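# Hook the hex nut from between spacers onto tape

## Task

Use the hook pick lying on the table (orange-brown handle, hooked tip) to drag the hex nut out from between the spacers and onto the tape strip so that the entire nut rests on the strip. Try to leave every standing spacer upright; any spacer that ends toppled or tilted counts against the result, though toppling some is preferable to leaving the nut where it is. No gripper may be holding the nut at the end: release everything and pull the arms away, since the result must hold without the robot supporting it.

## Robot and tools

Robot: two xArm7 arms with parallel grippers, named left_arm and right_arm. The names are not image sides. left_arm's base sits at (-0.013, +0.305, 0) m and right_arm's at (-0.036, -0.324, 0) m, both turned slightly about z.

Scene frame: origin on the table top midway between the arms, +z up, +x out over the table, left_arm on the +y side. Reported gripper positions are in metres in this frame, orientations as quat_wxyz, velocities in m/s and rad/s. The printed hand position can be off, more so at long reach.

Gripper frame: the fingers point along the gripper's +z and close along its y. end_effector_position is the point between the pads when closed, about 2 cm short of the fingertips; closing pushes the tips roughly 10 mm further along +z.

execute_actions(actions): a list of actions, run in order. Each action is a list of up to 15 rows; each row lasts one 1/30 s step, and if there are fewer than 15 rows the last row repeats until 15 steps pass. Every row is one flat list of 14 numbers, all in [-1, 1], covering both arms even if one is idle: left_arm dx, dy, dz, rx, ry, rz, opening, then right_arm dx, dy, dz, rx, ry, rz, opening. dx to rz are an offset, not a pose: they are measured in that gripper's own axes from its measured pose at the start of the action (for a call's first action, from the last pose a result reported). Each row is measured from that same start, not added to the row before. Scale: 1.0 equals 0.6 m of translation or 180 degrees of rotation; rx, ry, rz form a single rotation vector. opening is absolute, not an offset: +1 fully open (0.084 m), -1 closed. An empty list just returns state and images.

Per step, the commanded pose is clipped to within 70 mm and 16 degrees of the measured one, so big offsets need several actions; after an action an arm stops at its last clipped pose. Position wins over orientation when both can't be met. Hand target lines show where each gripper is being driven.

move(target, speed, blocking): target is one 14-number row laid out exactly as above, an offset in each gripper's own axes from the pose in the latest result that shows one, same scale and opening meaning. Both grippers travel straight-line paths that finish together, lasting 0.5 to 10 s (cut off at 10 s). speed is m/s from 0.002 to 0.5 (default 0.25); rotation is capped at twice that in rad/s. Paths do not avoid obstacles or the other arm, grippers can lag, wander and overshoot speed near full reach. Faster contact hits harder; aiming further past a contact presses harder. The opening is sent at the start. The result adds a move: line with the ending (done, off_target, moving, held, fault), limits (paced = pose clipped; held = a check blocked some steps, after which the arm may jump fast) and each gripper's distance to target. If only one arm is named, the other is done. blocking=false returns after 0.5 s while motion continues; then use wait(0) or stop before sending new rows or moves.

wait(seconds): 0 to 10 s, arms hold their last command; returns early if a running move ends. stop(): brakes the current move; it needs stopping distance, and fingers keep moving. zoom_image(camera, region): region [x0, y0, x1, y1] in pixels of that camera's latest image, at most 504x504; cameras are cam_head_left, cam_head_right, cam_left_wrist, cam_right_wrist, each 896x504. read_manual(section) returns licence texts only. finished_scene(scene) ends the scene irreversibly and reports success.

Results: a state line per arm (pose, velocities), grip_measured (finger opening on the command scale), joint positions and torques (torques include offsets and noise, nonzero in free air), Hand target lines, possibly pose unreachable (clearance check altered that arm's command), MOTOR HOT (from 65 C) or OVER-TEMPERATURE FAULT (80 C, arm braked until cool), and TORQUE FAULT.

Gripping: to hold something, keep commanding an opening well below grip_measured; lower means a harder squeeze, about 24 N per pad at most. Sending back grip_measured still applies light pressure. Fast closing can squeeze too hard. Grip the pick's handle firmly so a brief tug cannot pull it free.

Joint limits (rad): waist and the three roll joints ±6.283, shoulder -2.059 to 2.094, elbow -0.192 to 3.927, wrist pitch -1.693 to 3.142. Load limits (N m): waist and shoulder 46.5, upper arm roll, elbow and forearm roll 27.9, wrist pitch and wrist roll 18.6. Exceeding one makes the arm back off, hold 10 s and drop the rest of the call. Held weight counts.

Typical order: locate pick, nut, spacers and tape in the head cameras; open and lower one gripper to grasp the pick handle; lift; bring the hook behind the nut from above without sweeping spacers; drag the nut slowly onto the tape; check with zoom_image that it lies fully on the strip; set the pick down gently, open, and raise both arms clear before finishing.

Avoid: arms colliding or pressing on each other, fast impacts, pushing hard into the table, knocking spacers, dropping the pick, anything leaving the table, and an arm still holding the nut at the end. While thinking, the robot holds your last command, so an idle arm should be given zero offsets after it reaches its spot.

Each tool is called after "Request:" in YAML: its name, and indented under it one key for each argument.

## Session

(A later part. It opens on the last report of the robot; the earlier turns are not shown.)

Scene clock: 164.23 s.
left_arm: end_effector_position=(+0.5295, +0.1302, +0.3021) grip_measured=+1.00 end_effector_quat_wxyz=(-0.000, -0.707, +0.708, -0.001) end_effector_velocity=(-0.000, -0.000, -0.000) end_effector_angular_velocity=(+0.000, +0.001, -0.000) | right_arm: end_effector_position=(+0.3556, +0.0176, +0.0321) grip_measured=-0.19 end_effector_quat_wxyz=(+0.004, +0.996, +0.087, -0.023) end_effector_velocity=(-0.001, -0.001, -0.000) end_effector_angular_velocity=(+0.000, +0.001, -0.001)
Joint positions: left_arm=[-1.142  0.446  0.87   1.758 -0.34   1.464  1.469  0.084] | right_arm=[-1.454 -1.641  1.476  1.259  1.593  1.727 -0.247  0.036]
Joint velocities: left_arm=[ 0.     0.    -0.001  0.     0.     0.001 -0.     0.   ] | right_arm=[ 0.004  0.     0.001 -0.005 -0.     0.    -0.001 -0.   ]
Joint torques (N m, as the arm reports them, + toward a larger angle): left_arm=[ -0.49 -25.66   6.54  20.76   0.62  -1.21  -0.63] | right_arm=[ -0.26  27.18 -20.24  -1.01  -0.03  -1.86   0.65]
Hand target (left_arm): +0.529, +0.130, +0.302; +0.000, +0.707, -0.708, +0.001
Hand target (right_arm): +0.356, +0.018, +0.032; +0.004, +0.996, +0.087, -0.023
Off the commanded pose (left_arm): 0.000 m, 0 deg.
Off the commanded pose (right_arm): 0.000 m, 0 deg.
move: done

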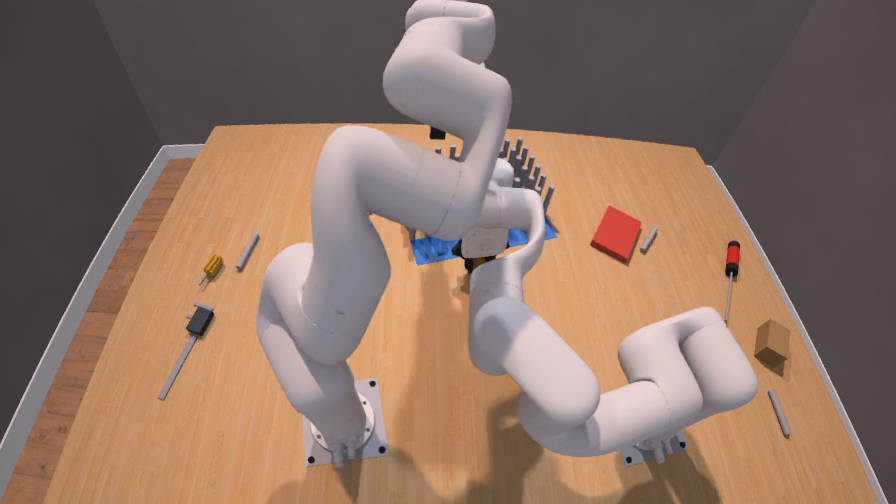

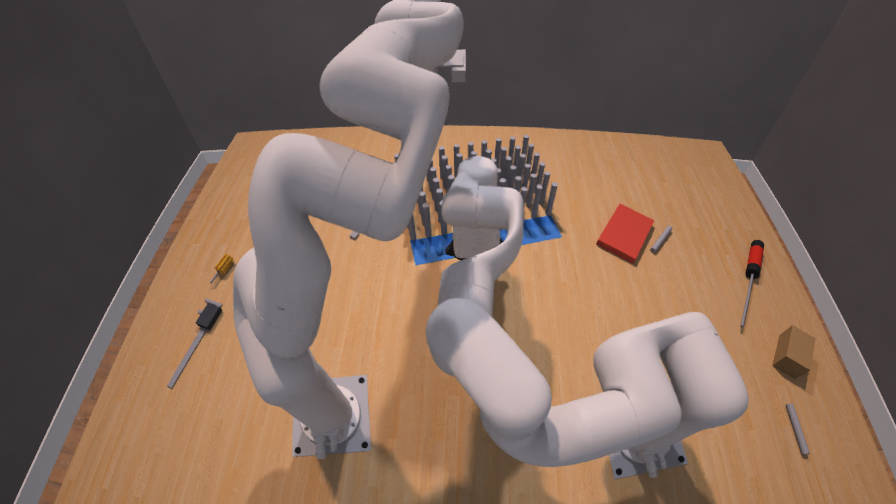

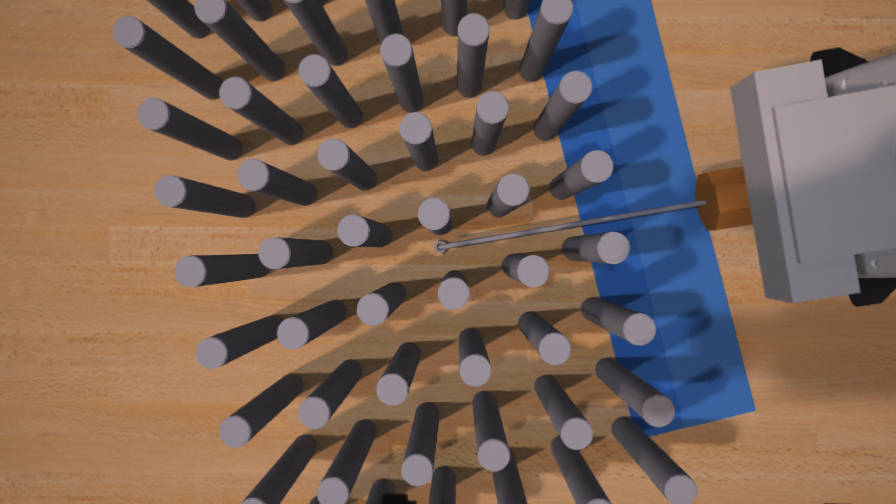

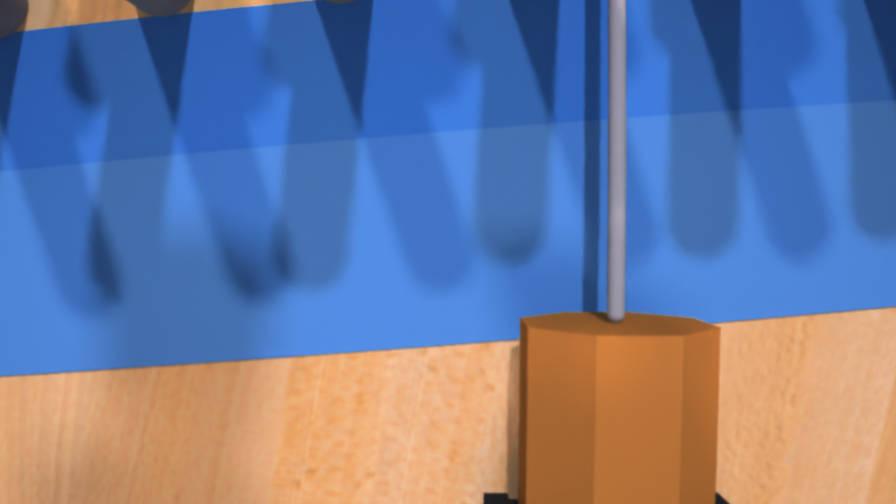

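Request:
move:
  target: [0,0,0,0,0,0,1,-0.22,0.006,0.0112,0,0,0,-0.6]
  speed: 0.025

Request:
move:
  target: [0,0,0,0,0,0,1,0.001,0,-0.03,0,0,0,-0.6]
  speed: 0.02

Request:
move:
  target: [0,0,0,0,0,0,1,-0.12,0,0,0,0.017,0,-0.6]
  speed: 0.1

Scene clock: 179.23 s.
left_arm: end_effector_position=(+0.5295, +0.1302, +0.3021) grip_measured=+1.00 end_effector_quat_wxyz=(-0.000, -0.707, +0.708, -0.001) end_effector_velocity=(-0.000, -0.000, +0.001) end_effector_angular_velocity=(-0.001, -0.001, -0.000) | right_arm: end_effector_position=(+0.2267, -0.0099, +0.0320) grip_measured=-0.19 end_effector_quat_wxyz=(+0.005, +0.996, +0.087, -0.023) end_effector_velocity=(-0.001, -0.000, -0.000) end_effector_angular_velocity=(+0.002, +0.001, -0.001)
Joint positions: left_arm=[-1.142  0.446  0.87   1.758 -0.34   1.464  1.469  0.084] | right_arm=[-1.005 -1.675  1.481  0.834  1.572  1.752 -0.222  0.036]
Joint velocities: left_arm=[-0.    -0.001  0.     0.001  0.     0.001 -0.    -0.   ] | right_arm=[ 0.004  0.001  0.001 -0.004  0.001 -0.     0.001 -0.   ]
Joint torques (N m, as the arm reports them, + toward a larger angle): left_arm=[ -1.1  -25.65   7.35  20.35   0.84  -1.42  -0.4 ] | right_arm=[ -0.26  19.73 -18.73  -1.08  -0.31  -2.07   0.44]
Hand target (left_arm): +0.529, +0.130, +0.302; +0.000, +0.707, -0.708, +0.001
Hand target (right_arm): +0.227, -0.010, +0.032; +0.005, +0.996, +0.087, -0.023
Off the commanded pose (left_arm): 0.000 m, 0 deg.
Off the commanded pose (right_arm): 0.001 m, 0 deg.
move: done

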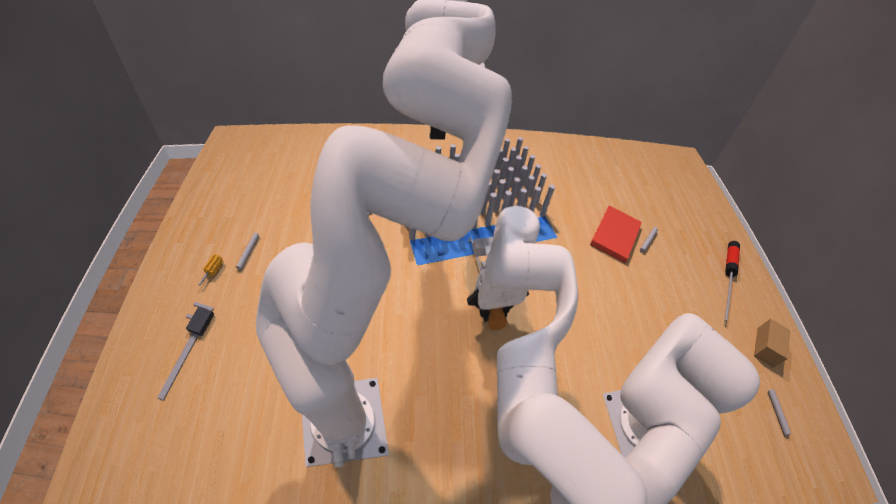

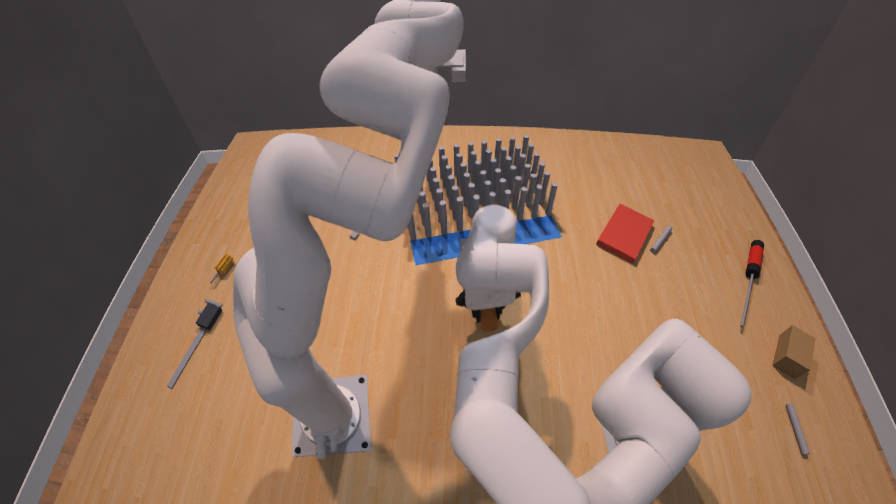

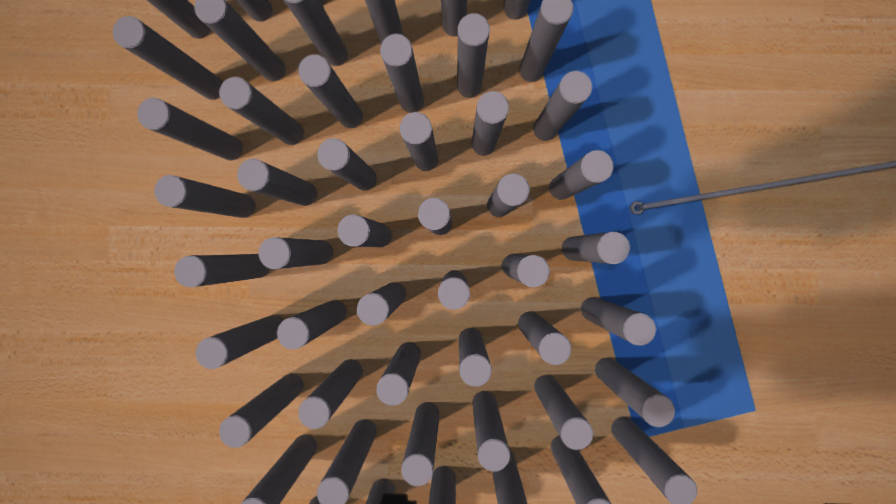

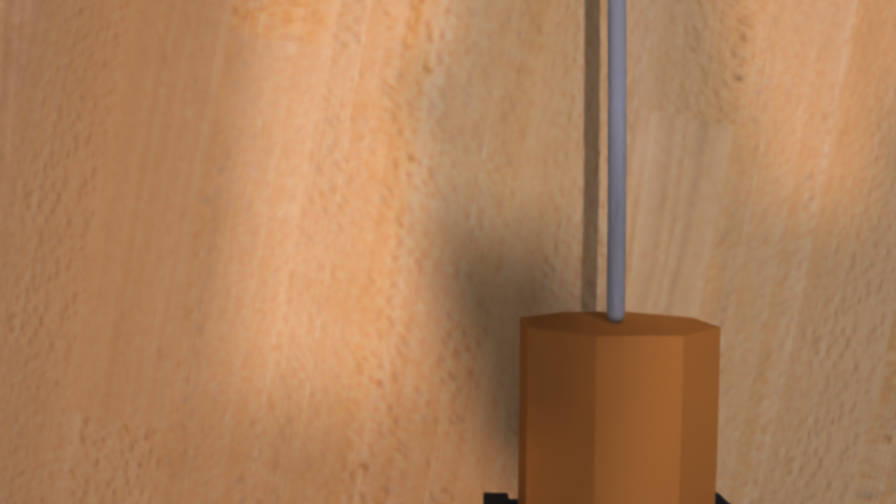

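Scene clock: 180.40 s.
left_arm: end_effector_position=(+0.5295, +0.1302, +0.3021) grip_measured=+1.00 end_effector_quat_wxyz=(-0.000, -0.707, +0.708, -0.001) end_effector_velocity=(+0.000, +0.000, +0.000) end_effector_angular_velocity=(+0.000, -0.001, +0.001) | right_arm: end_effector_position=(+0.2281, -0.0095, +0.0498) grip_measured=-0.19 end_effector_quat_wxyz=(+0.005, +0.996, +0.087, -0.023) end_effector_velocity=(-0.000, -0.001, -0.000) end_effector_angular_velocity=(-0.004, +0.001, +0.000)
Joint positions: left_arm=[-1.142  0.446  0.87   1.758 -0.34   1.464  1.469  0.084] | right_arm=[-1.018 -1.659  1.436  0.844  1.531  1.774 -0.227  0.036]
Joint velocities: left_arm=[ 0.    -0.     0.001  0.     0.    -0.001  0.     0.   ] | right_arm=[-0.001 -0.001 -0.     0.002 -0.003  0.002 -0.    -0.   ]
Joint torques (N m, as the arm reports them, + toward a larger angle): left_arm=[ -0.52 -26.48   6.02  20.54   1.05  -1.16  -0.11] | right_arm=[ -0.62  19.67 -18.71  -0.18  -0.39  -1.99   0.53]
Hand target (left_arm): +0.529, +0.130, +0.302; +0.000, +0.707, -0.708, +0.001
Hand target (right_arm): +0.228, -0.010, +0.050; +0.005, +0.996, +0.087, -0.023
Off the commanded pose (left_arm): 0.000 m, 0 deg.
Off the commanded pose (right_arm): 0.000 m, 0 deg.
move: done

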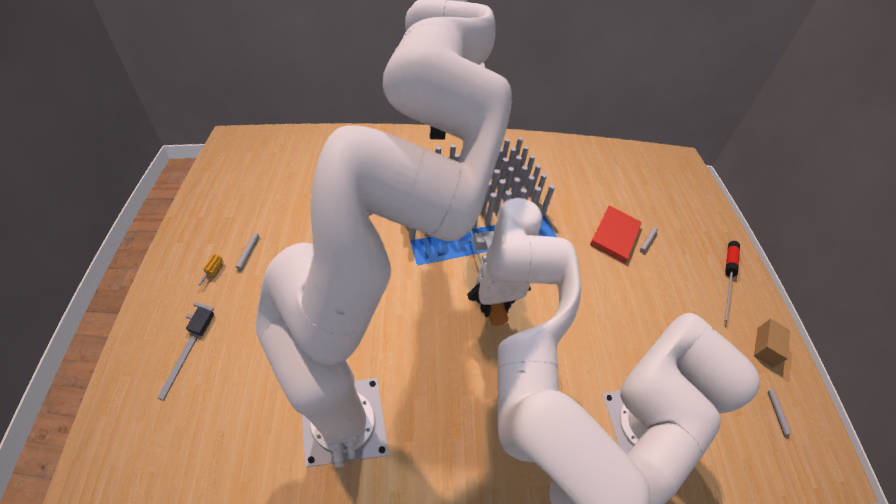

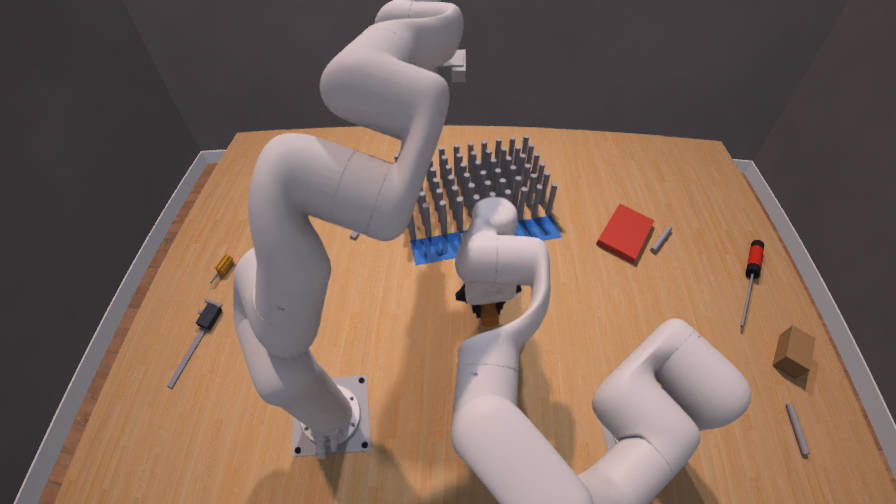

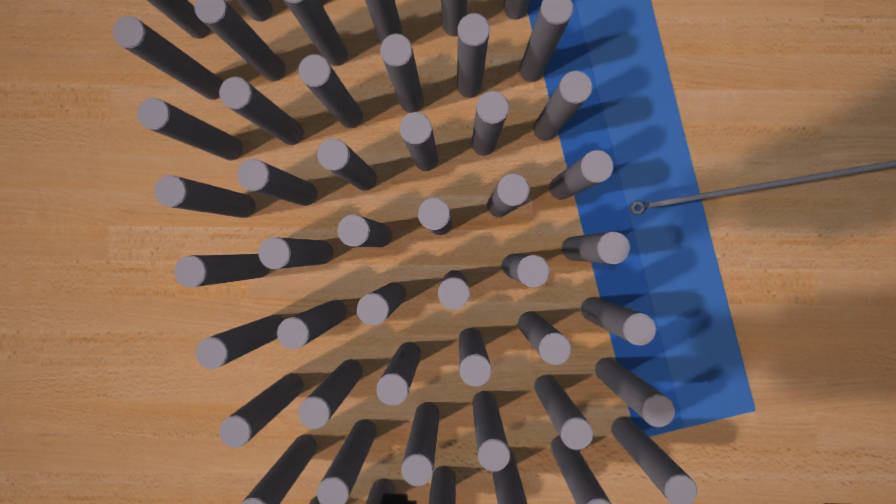

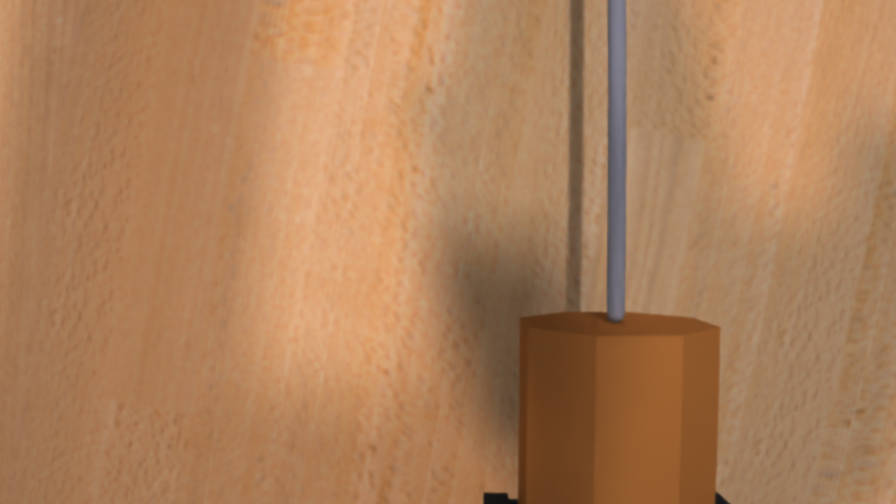

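Scene clock: 181.53 s.
left_arm: end_effector_position=(+0.5295, +0.1302, +0.3021) grip_measured=+1.00 end_effector_quat_wxyz=(-0.000, -0.707, +0.708, -0.001) end_effector_velocity=(+0.000, +0.001, -0.000) end_effector_angular_velocity=(+0.003, -0.000, +0.000) | right_arm: end_effector_position=(+0.1581, -0.0225, +0.0534) grip_measured=-0.19 end_effector_quat_wxyz=(+0.002, +0.996, +0.086, +0.004) end_effector_velocity=(-0.001, -0.000, +0.000) end_effector_angular_velocity=(-0.000, -0.001, -0.001)
Joint positions: left_arm=[-1.142  0.446  0.87   1.758 -0.34   1.464  1.469  0.084] | right_arm=[-0.704 -1.716  1.423  0.628  1.533  1.766 -0.123  0.036]
Joint velocities: left_arm=[-0.     0.     0.    -0.     0.003  0.     0.     0.   ] | right_arm=[ 0.007 -0.001 -0.    -0.004 -0.001 -0.     0.004 -0.   ]
Joint torques (N m, as the arm reports them, + toward a larger angle): left_arm=[  0.01 -26.15   6.08  20.67   1.01  -1.25  -0.55] | right_arm=[ -0.83  16.62 -16.63  -0.72  -0.07  -1.87   0.47]
Hand target (left_arm): +0.529, +0.130, +0.302; +0.000, +0.707, -0.708, +0.001
Hand target (right_arm): +0.158, -0.022, +0.053; +0.002, +0.996, +0.086, +0.004
Off the commanded pose (left_arm): 0.000 m, 0 deg.
Off the commanded pose (right_arm): 0.001 m, 0 deg.
move: done

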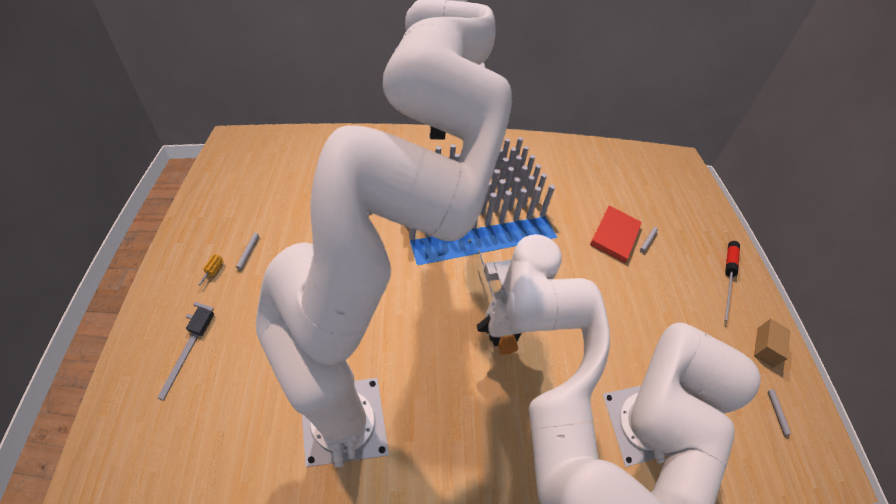

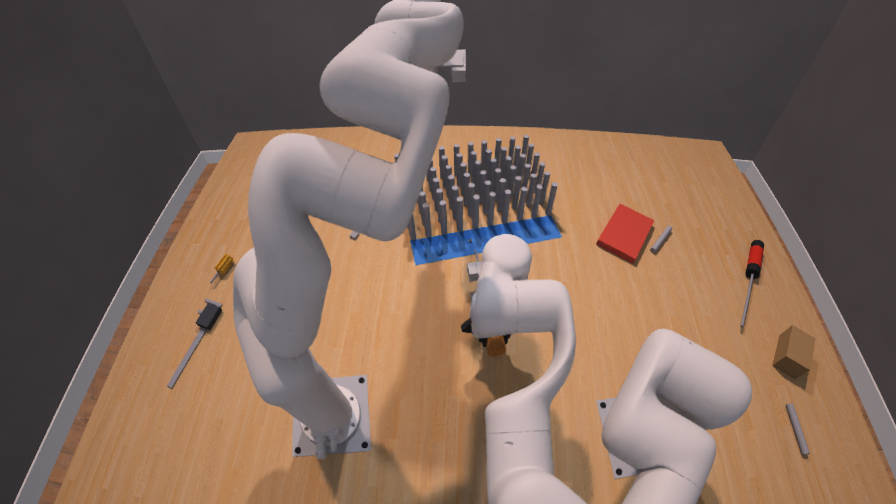

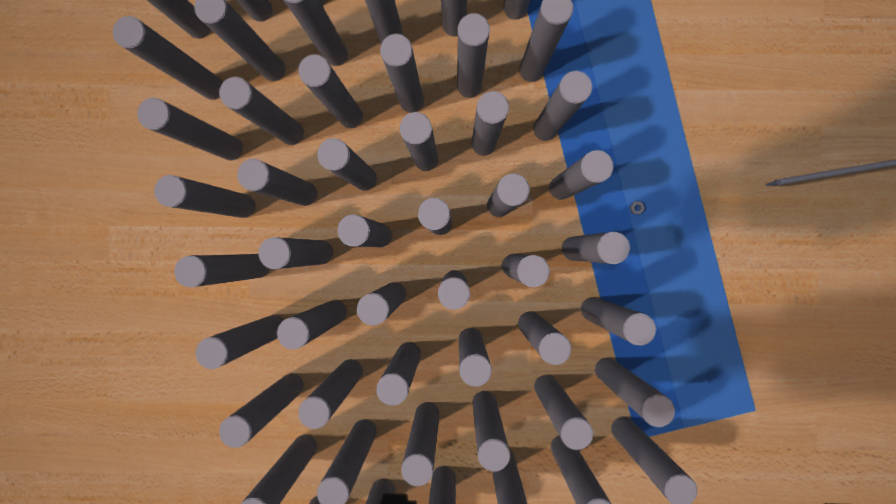

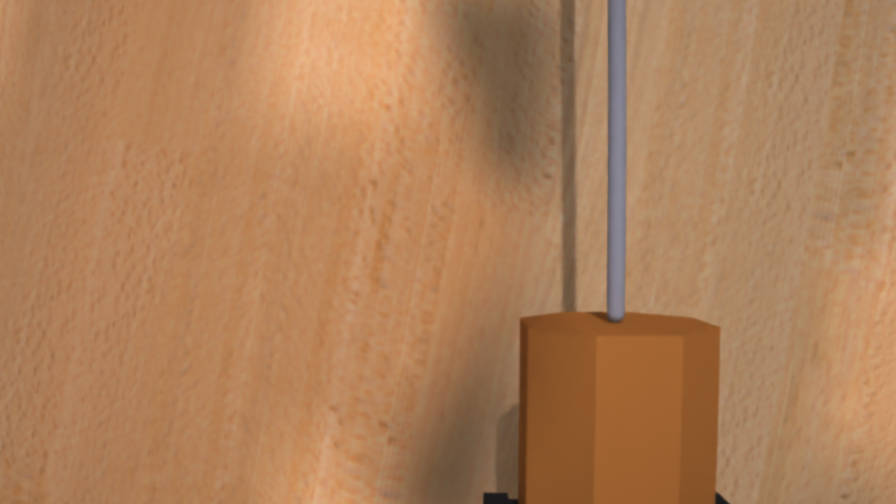

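Request:
move:
  target: [0,0,0,0,0,0,1,0,0,0.046,0,0,0,-0.6]
  speed: 0.04

Request:
move:
  target: [0,0,0,0,0,0,1,0,0,0,0,0,0,1]

Request:
move:
  target: [0,0,0,0,0,0,1,0,0,-0.12,0,0,0,1]
  speed: 0.15

Request:
finished_scene:
  scene: 1

Scene clock: 190.57 s.
left_arm: end_effector_position=(+0.5295, +0.1302, +0.3021) grip_measured=+1.00 end_effector_quat_wxyz=(-0.000, -0.707, +0.708, -0.001) end_effector_velocity=(+0.000, -0.000, +0.000) end_effector_angular_velocity=(-0.001, -0.001, +0.001) | right_arm: end_effector_position=(+0.1584, -0.0226, +0.0261) grip_measured=-0.19 end_effector_quat_wxyz=(+0.002, +0.996, +0.086, +0.004) end_effector_velocity=(+0.001, -0.000, -0.001) end_effector_angular_velocity=(-0.000, -0.001, -0.001)
Joint positions: left_arm=[-1.142  0.446  0.87   1.758 -0.34   1.464  1.469  0.084] | right_arm=[-0.686 -1.734  1.508  0.618  1.611  1.731 -0.113  0.036]
Joint velocities: left_arm=[ 0.    -0.     0.    -0.    -0.001 -0.001 -0.     0.   ] | right_arm=[ 0.    -0.002  0.003 -0.001  0.003 -0.002  0.001 -0.   ]
Joint torques (N m, as the arm reports them, + toward a larger angle): left_arm=[ -0.4  -26.08   6.58  20.52   0.98  -1.49  -0.5 ] | right_arm=[ -0.69  16.17 -16.51  -1.3   -0.31  -2.11   0.55]
Hand target (left_arm): +0.529, +0.130, +0.302; +0.000, +0.707, -0.708, +0.001
Hand target (right_arm): +0.158, -0.023, +0.026; +0.002, +0.996, +0.086, +0.004
Off the commanded pose (left_arm): 0.000 m, 0 deg.
Off the commanded pose (right_arm): 0.000 m, 0 deg.
move: done

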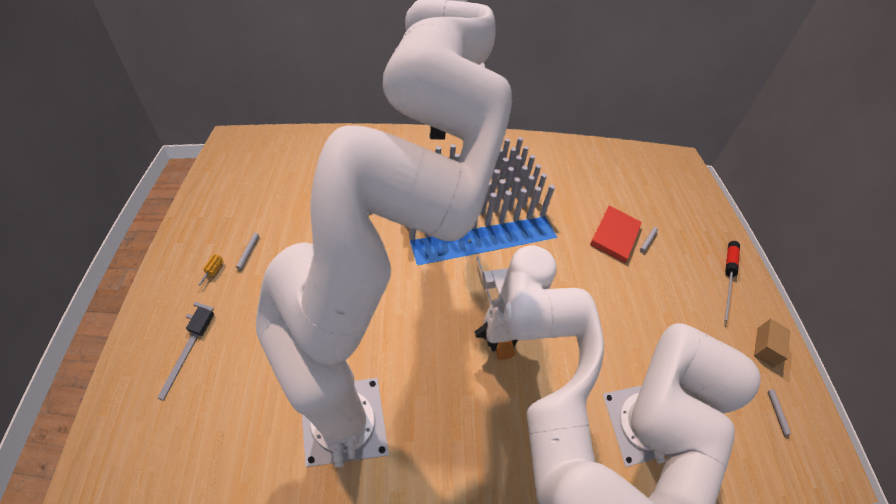

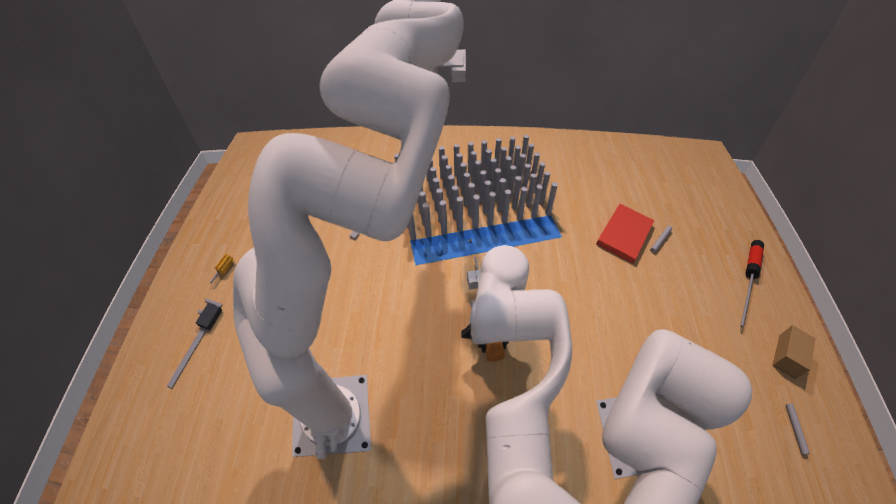

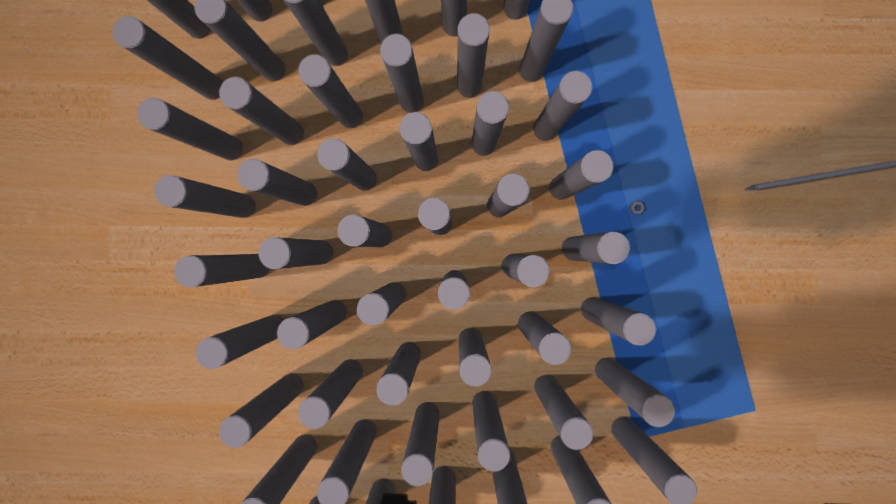

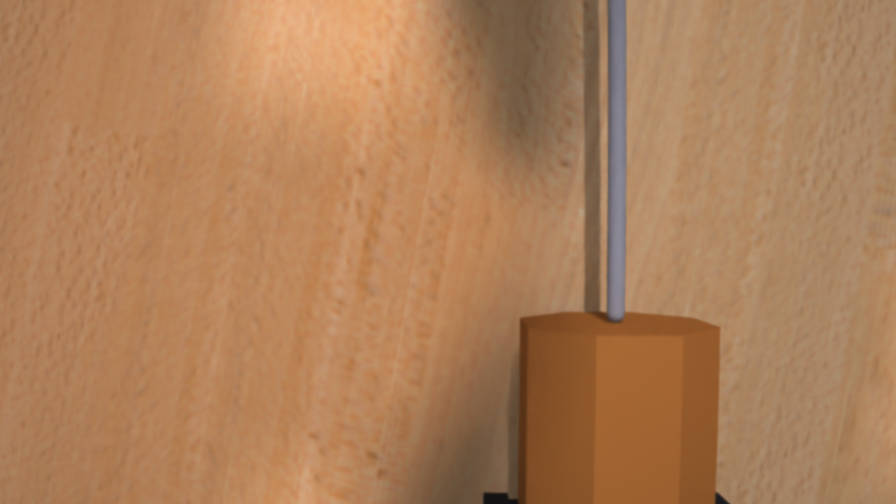

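Scene clock: 191.07 s.
left_arm: end_effector_position=(+0.5295, +0.1302, +0.3021) grip_measured=+1.00 end_effector_quat_wxyz=(-0.000, -0.707, +0.708, -0.001) end_effector_velocity=(+0.000, +0.000, +0.000) end_effector_angular_velocity=(+0.000, -0.001, +0.000) | right_arm: end_effector_position=(+0.1584, -0.0226, +0.0261) grip_measured=+1.00 end_effector_quat_wxyz=(+0.002, +0.996, +0.086, +0.004) end_effector_velocity=(-0.000, +0.000, -0.000) end_effector_angular_velocity=(+0.000, +0.000, +0.000)
Joint positions: left_arm=[-1.142  0.446  0.87   1.758 -0.34   1.464  1.469  0.084] | right_arm=[-0.686 -1.734  1.508  0.618  1.611  1.731 -0.113  0.084]
Joint velocities: left_arm=[-0.    -0.     0.    -0.     0.    -0.002  0.    -0.   ] | right_arm=[ 0.  0.  0.  0.  0. -0.  0.  0.]
Joint torques (N m, as the arm reports them, + toward a larger angle): left_arm=[  0.31 -26.64   6.54  20.64   0.57  -1.48  -0.22] | right_arm=[ -0.68  16.14 -16.61  -1.33  -0.22  -1.86   0.64]
Hand target (left_arm): +0.529, +0.130, +0.302; +0.000, +0.707, -0.708, +0.001
Hand target (right_arm): +0.158, -0.023, +0.026; +0.002, +0.996, +0.086, +0.004
Off the commanded pose (left_arm): 0.000 m, 0 deg.
Off the commanded pose (right_arm): 0.000 m, 0 deg.
move: done

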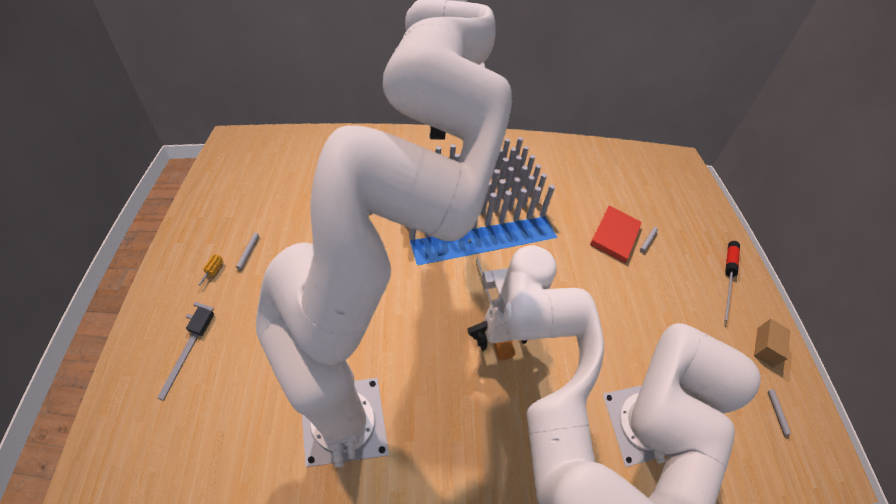

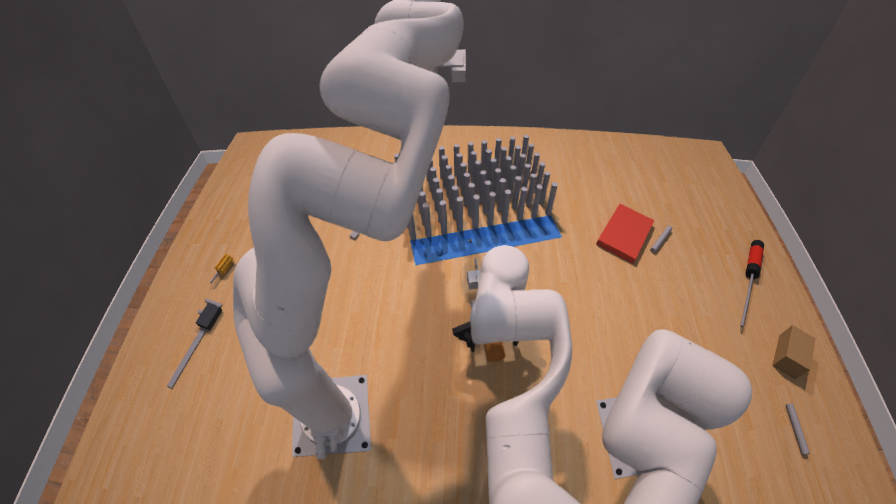

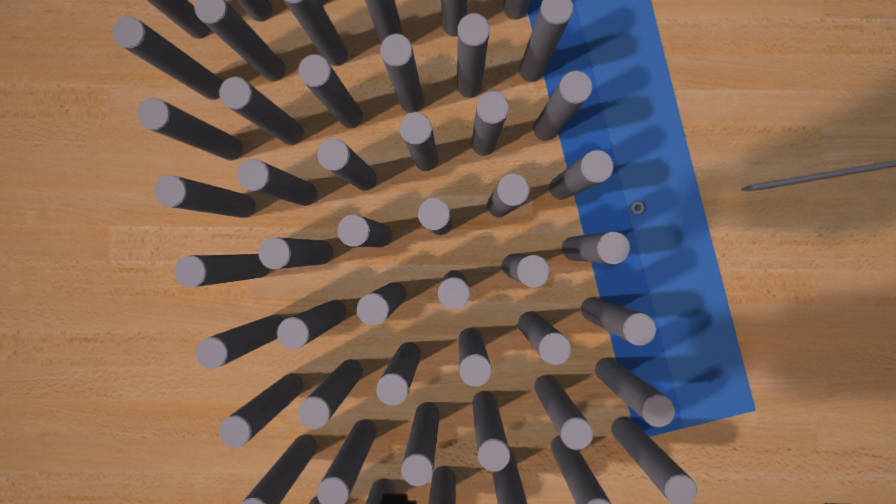

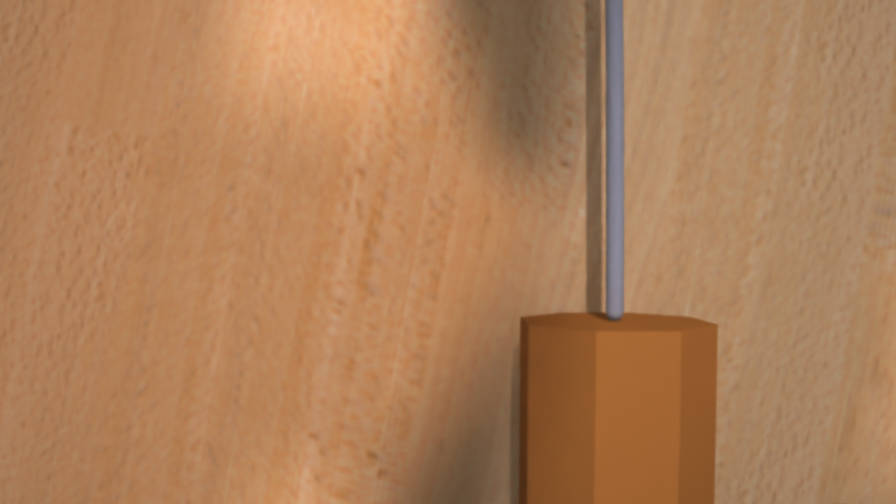

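Scene clock: 192.00 s.
left_arm: end_effector_position=(+0.5295, +0.1302, +0.3021) grip_measured=+1.00 end_effector_quat_wxyz=(-0.000, -0.707, +0.708, -0.001) end_effector_velocity=(+0.000, +0.000, +0.000) end_effector_angular_velocity=(+0.001, -0.001, +0.001) | right_arm: end_effector_position=(+0.1577, -0.0224, +0.0974) grip_measured=+1.00 end_effector_quat_wxyz=(+0.002, +0.996, +0.086, +0.004) end_effector_velocity=(-0.000, +0.000, +0.003) end_effector_angular_velocity=(+0.001, -0.000, +0.000)
Joint positions: left_arm=[-1.142  0.446  0.87   1.758 -0.34   1.464  1.469  0.084] | right_arm=[-0.738 -1.679  1.291  0.66   1.41   1.819 -0.138  0.084]
Joint velocities: left_arm=[-0.    -0.     0.001 -0.     0.001 -0.001 -0.    -0.   ] | right_arm=[-0.002  0.002 -0.008  0.002 -0.006  0.003 -0.001 -0.   ]
Joint torques (N m, as the arm reports them, + toward a larger angle): left_arm=[ -0.93 -26.5    6.13  20.75   0.66  -1.73  -0.36] | right_arm=[ -0.39  16.83 -16.23   1.19  -0.21  -1.94   0.41]
Hand target (left_arm): +0.529, +0.130, +0.302; +0.000, +0.707, -0.708, +0.001
Hand target (right_arm): +0.158, -0.022, +0.098; +0.002, +0.996, +0.086, +0.004
Off the commanded pose (left_arm): 0.000 m, 0 deg.
Off the commanded pose (right_arm): 0.001 m, 0 deg.
move: done

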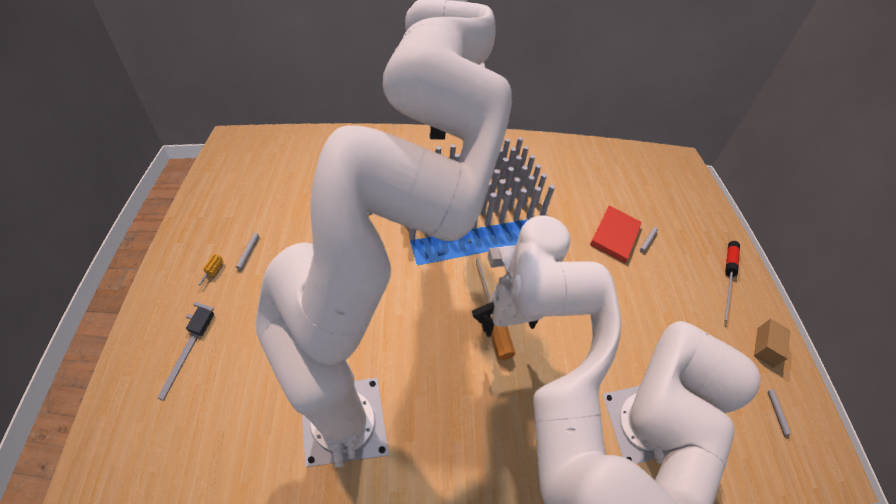

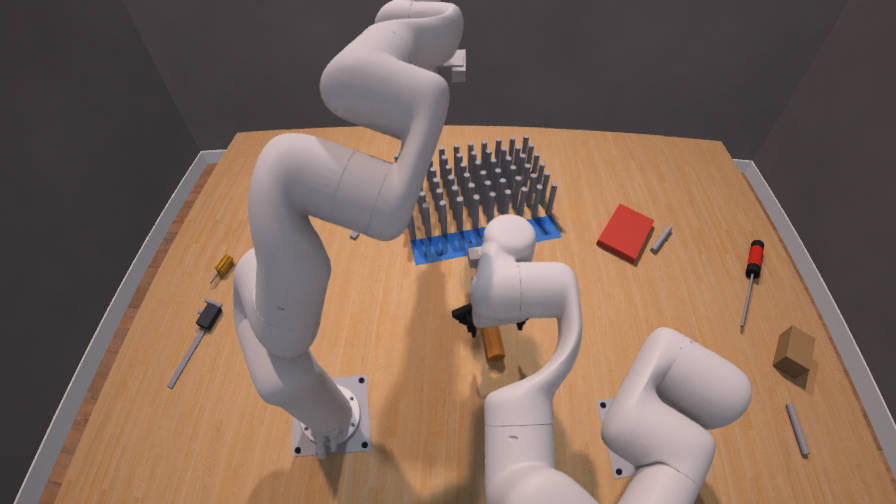

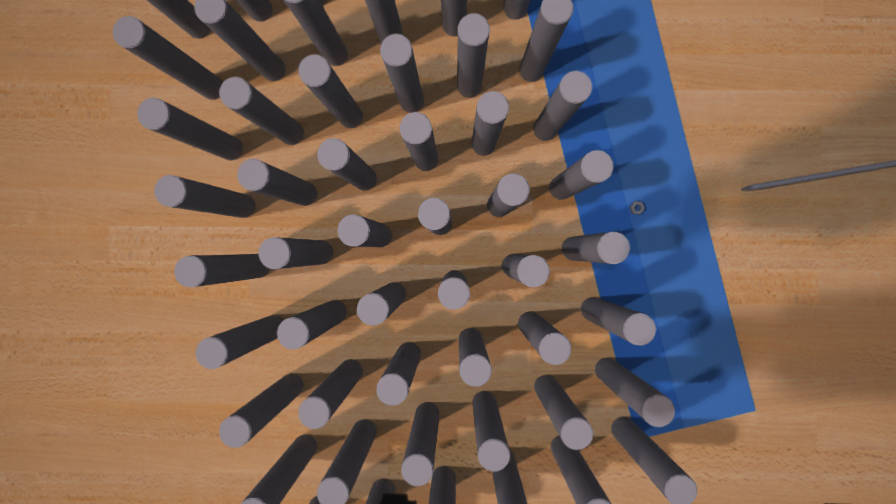

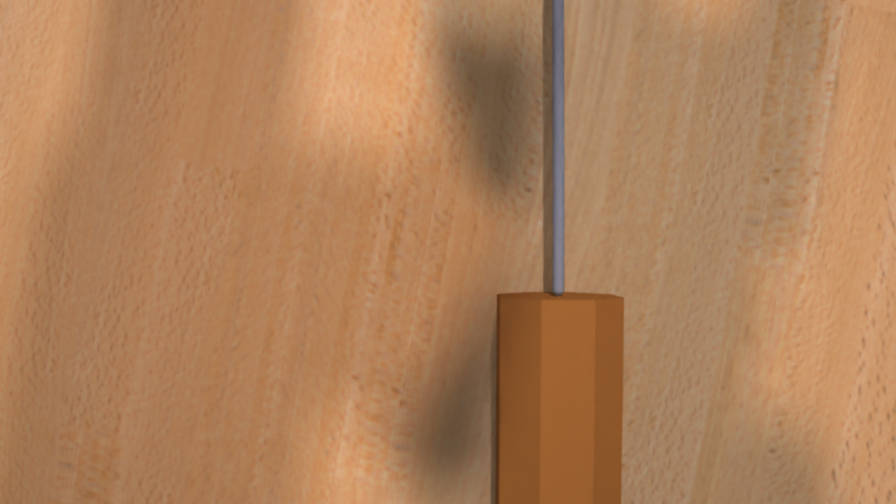

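The scene is finished: the task was done.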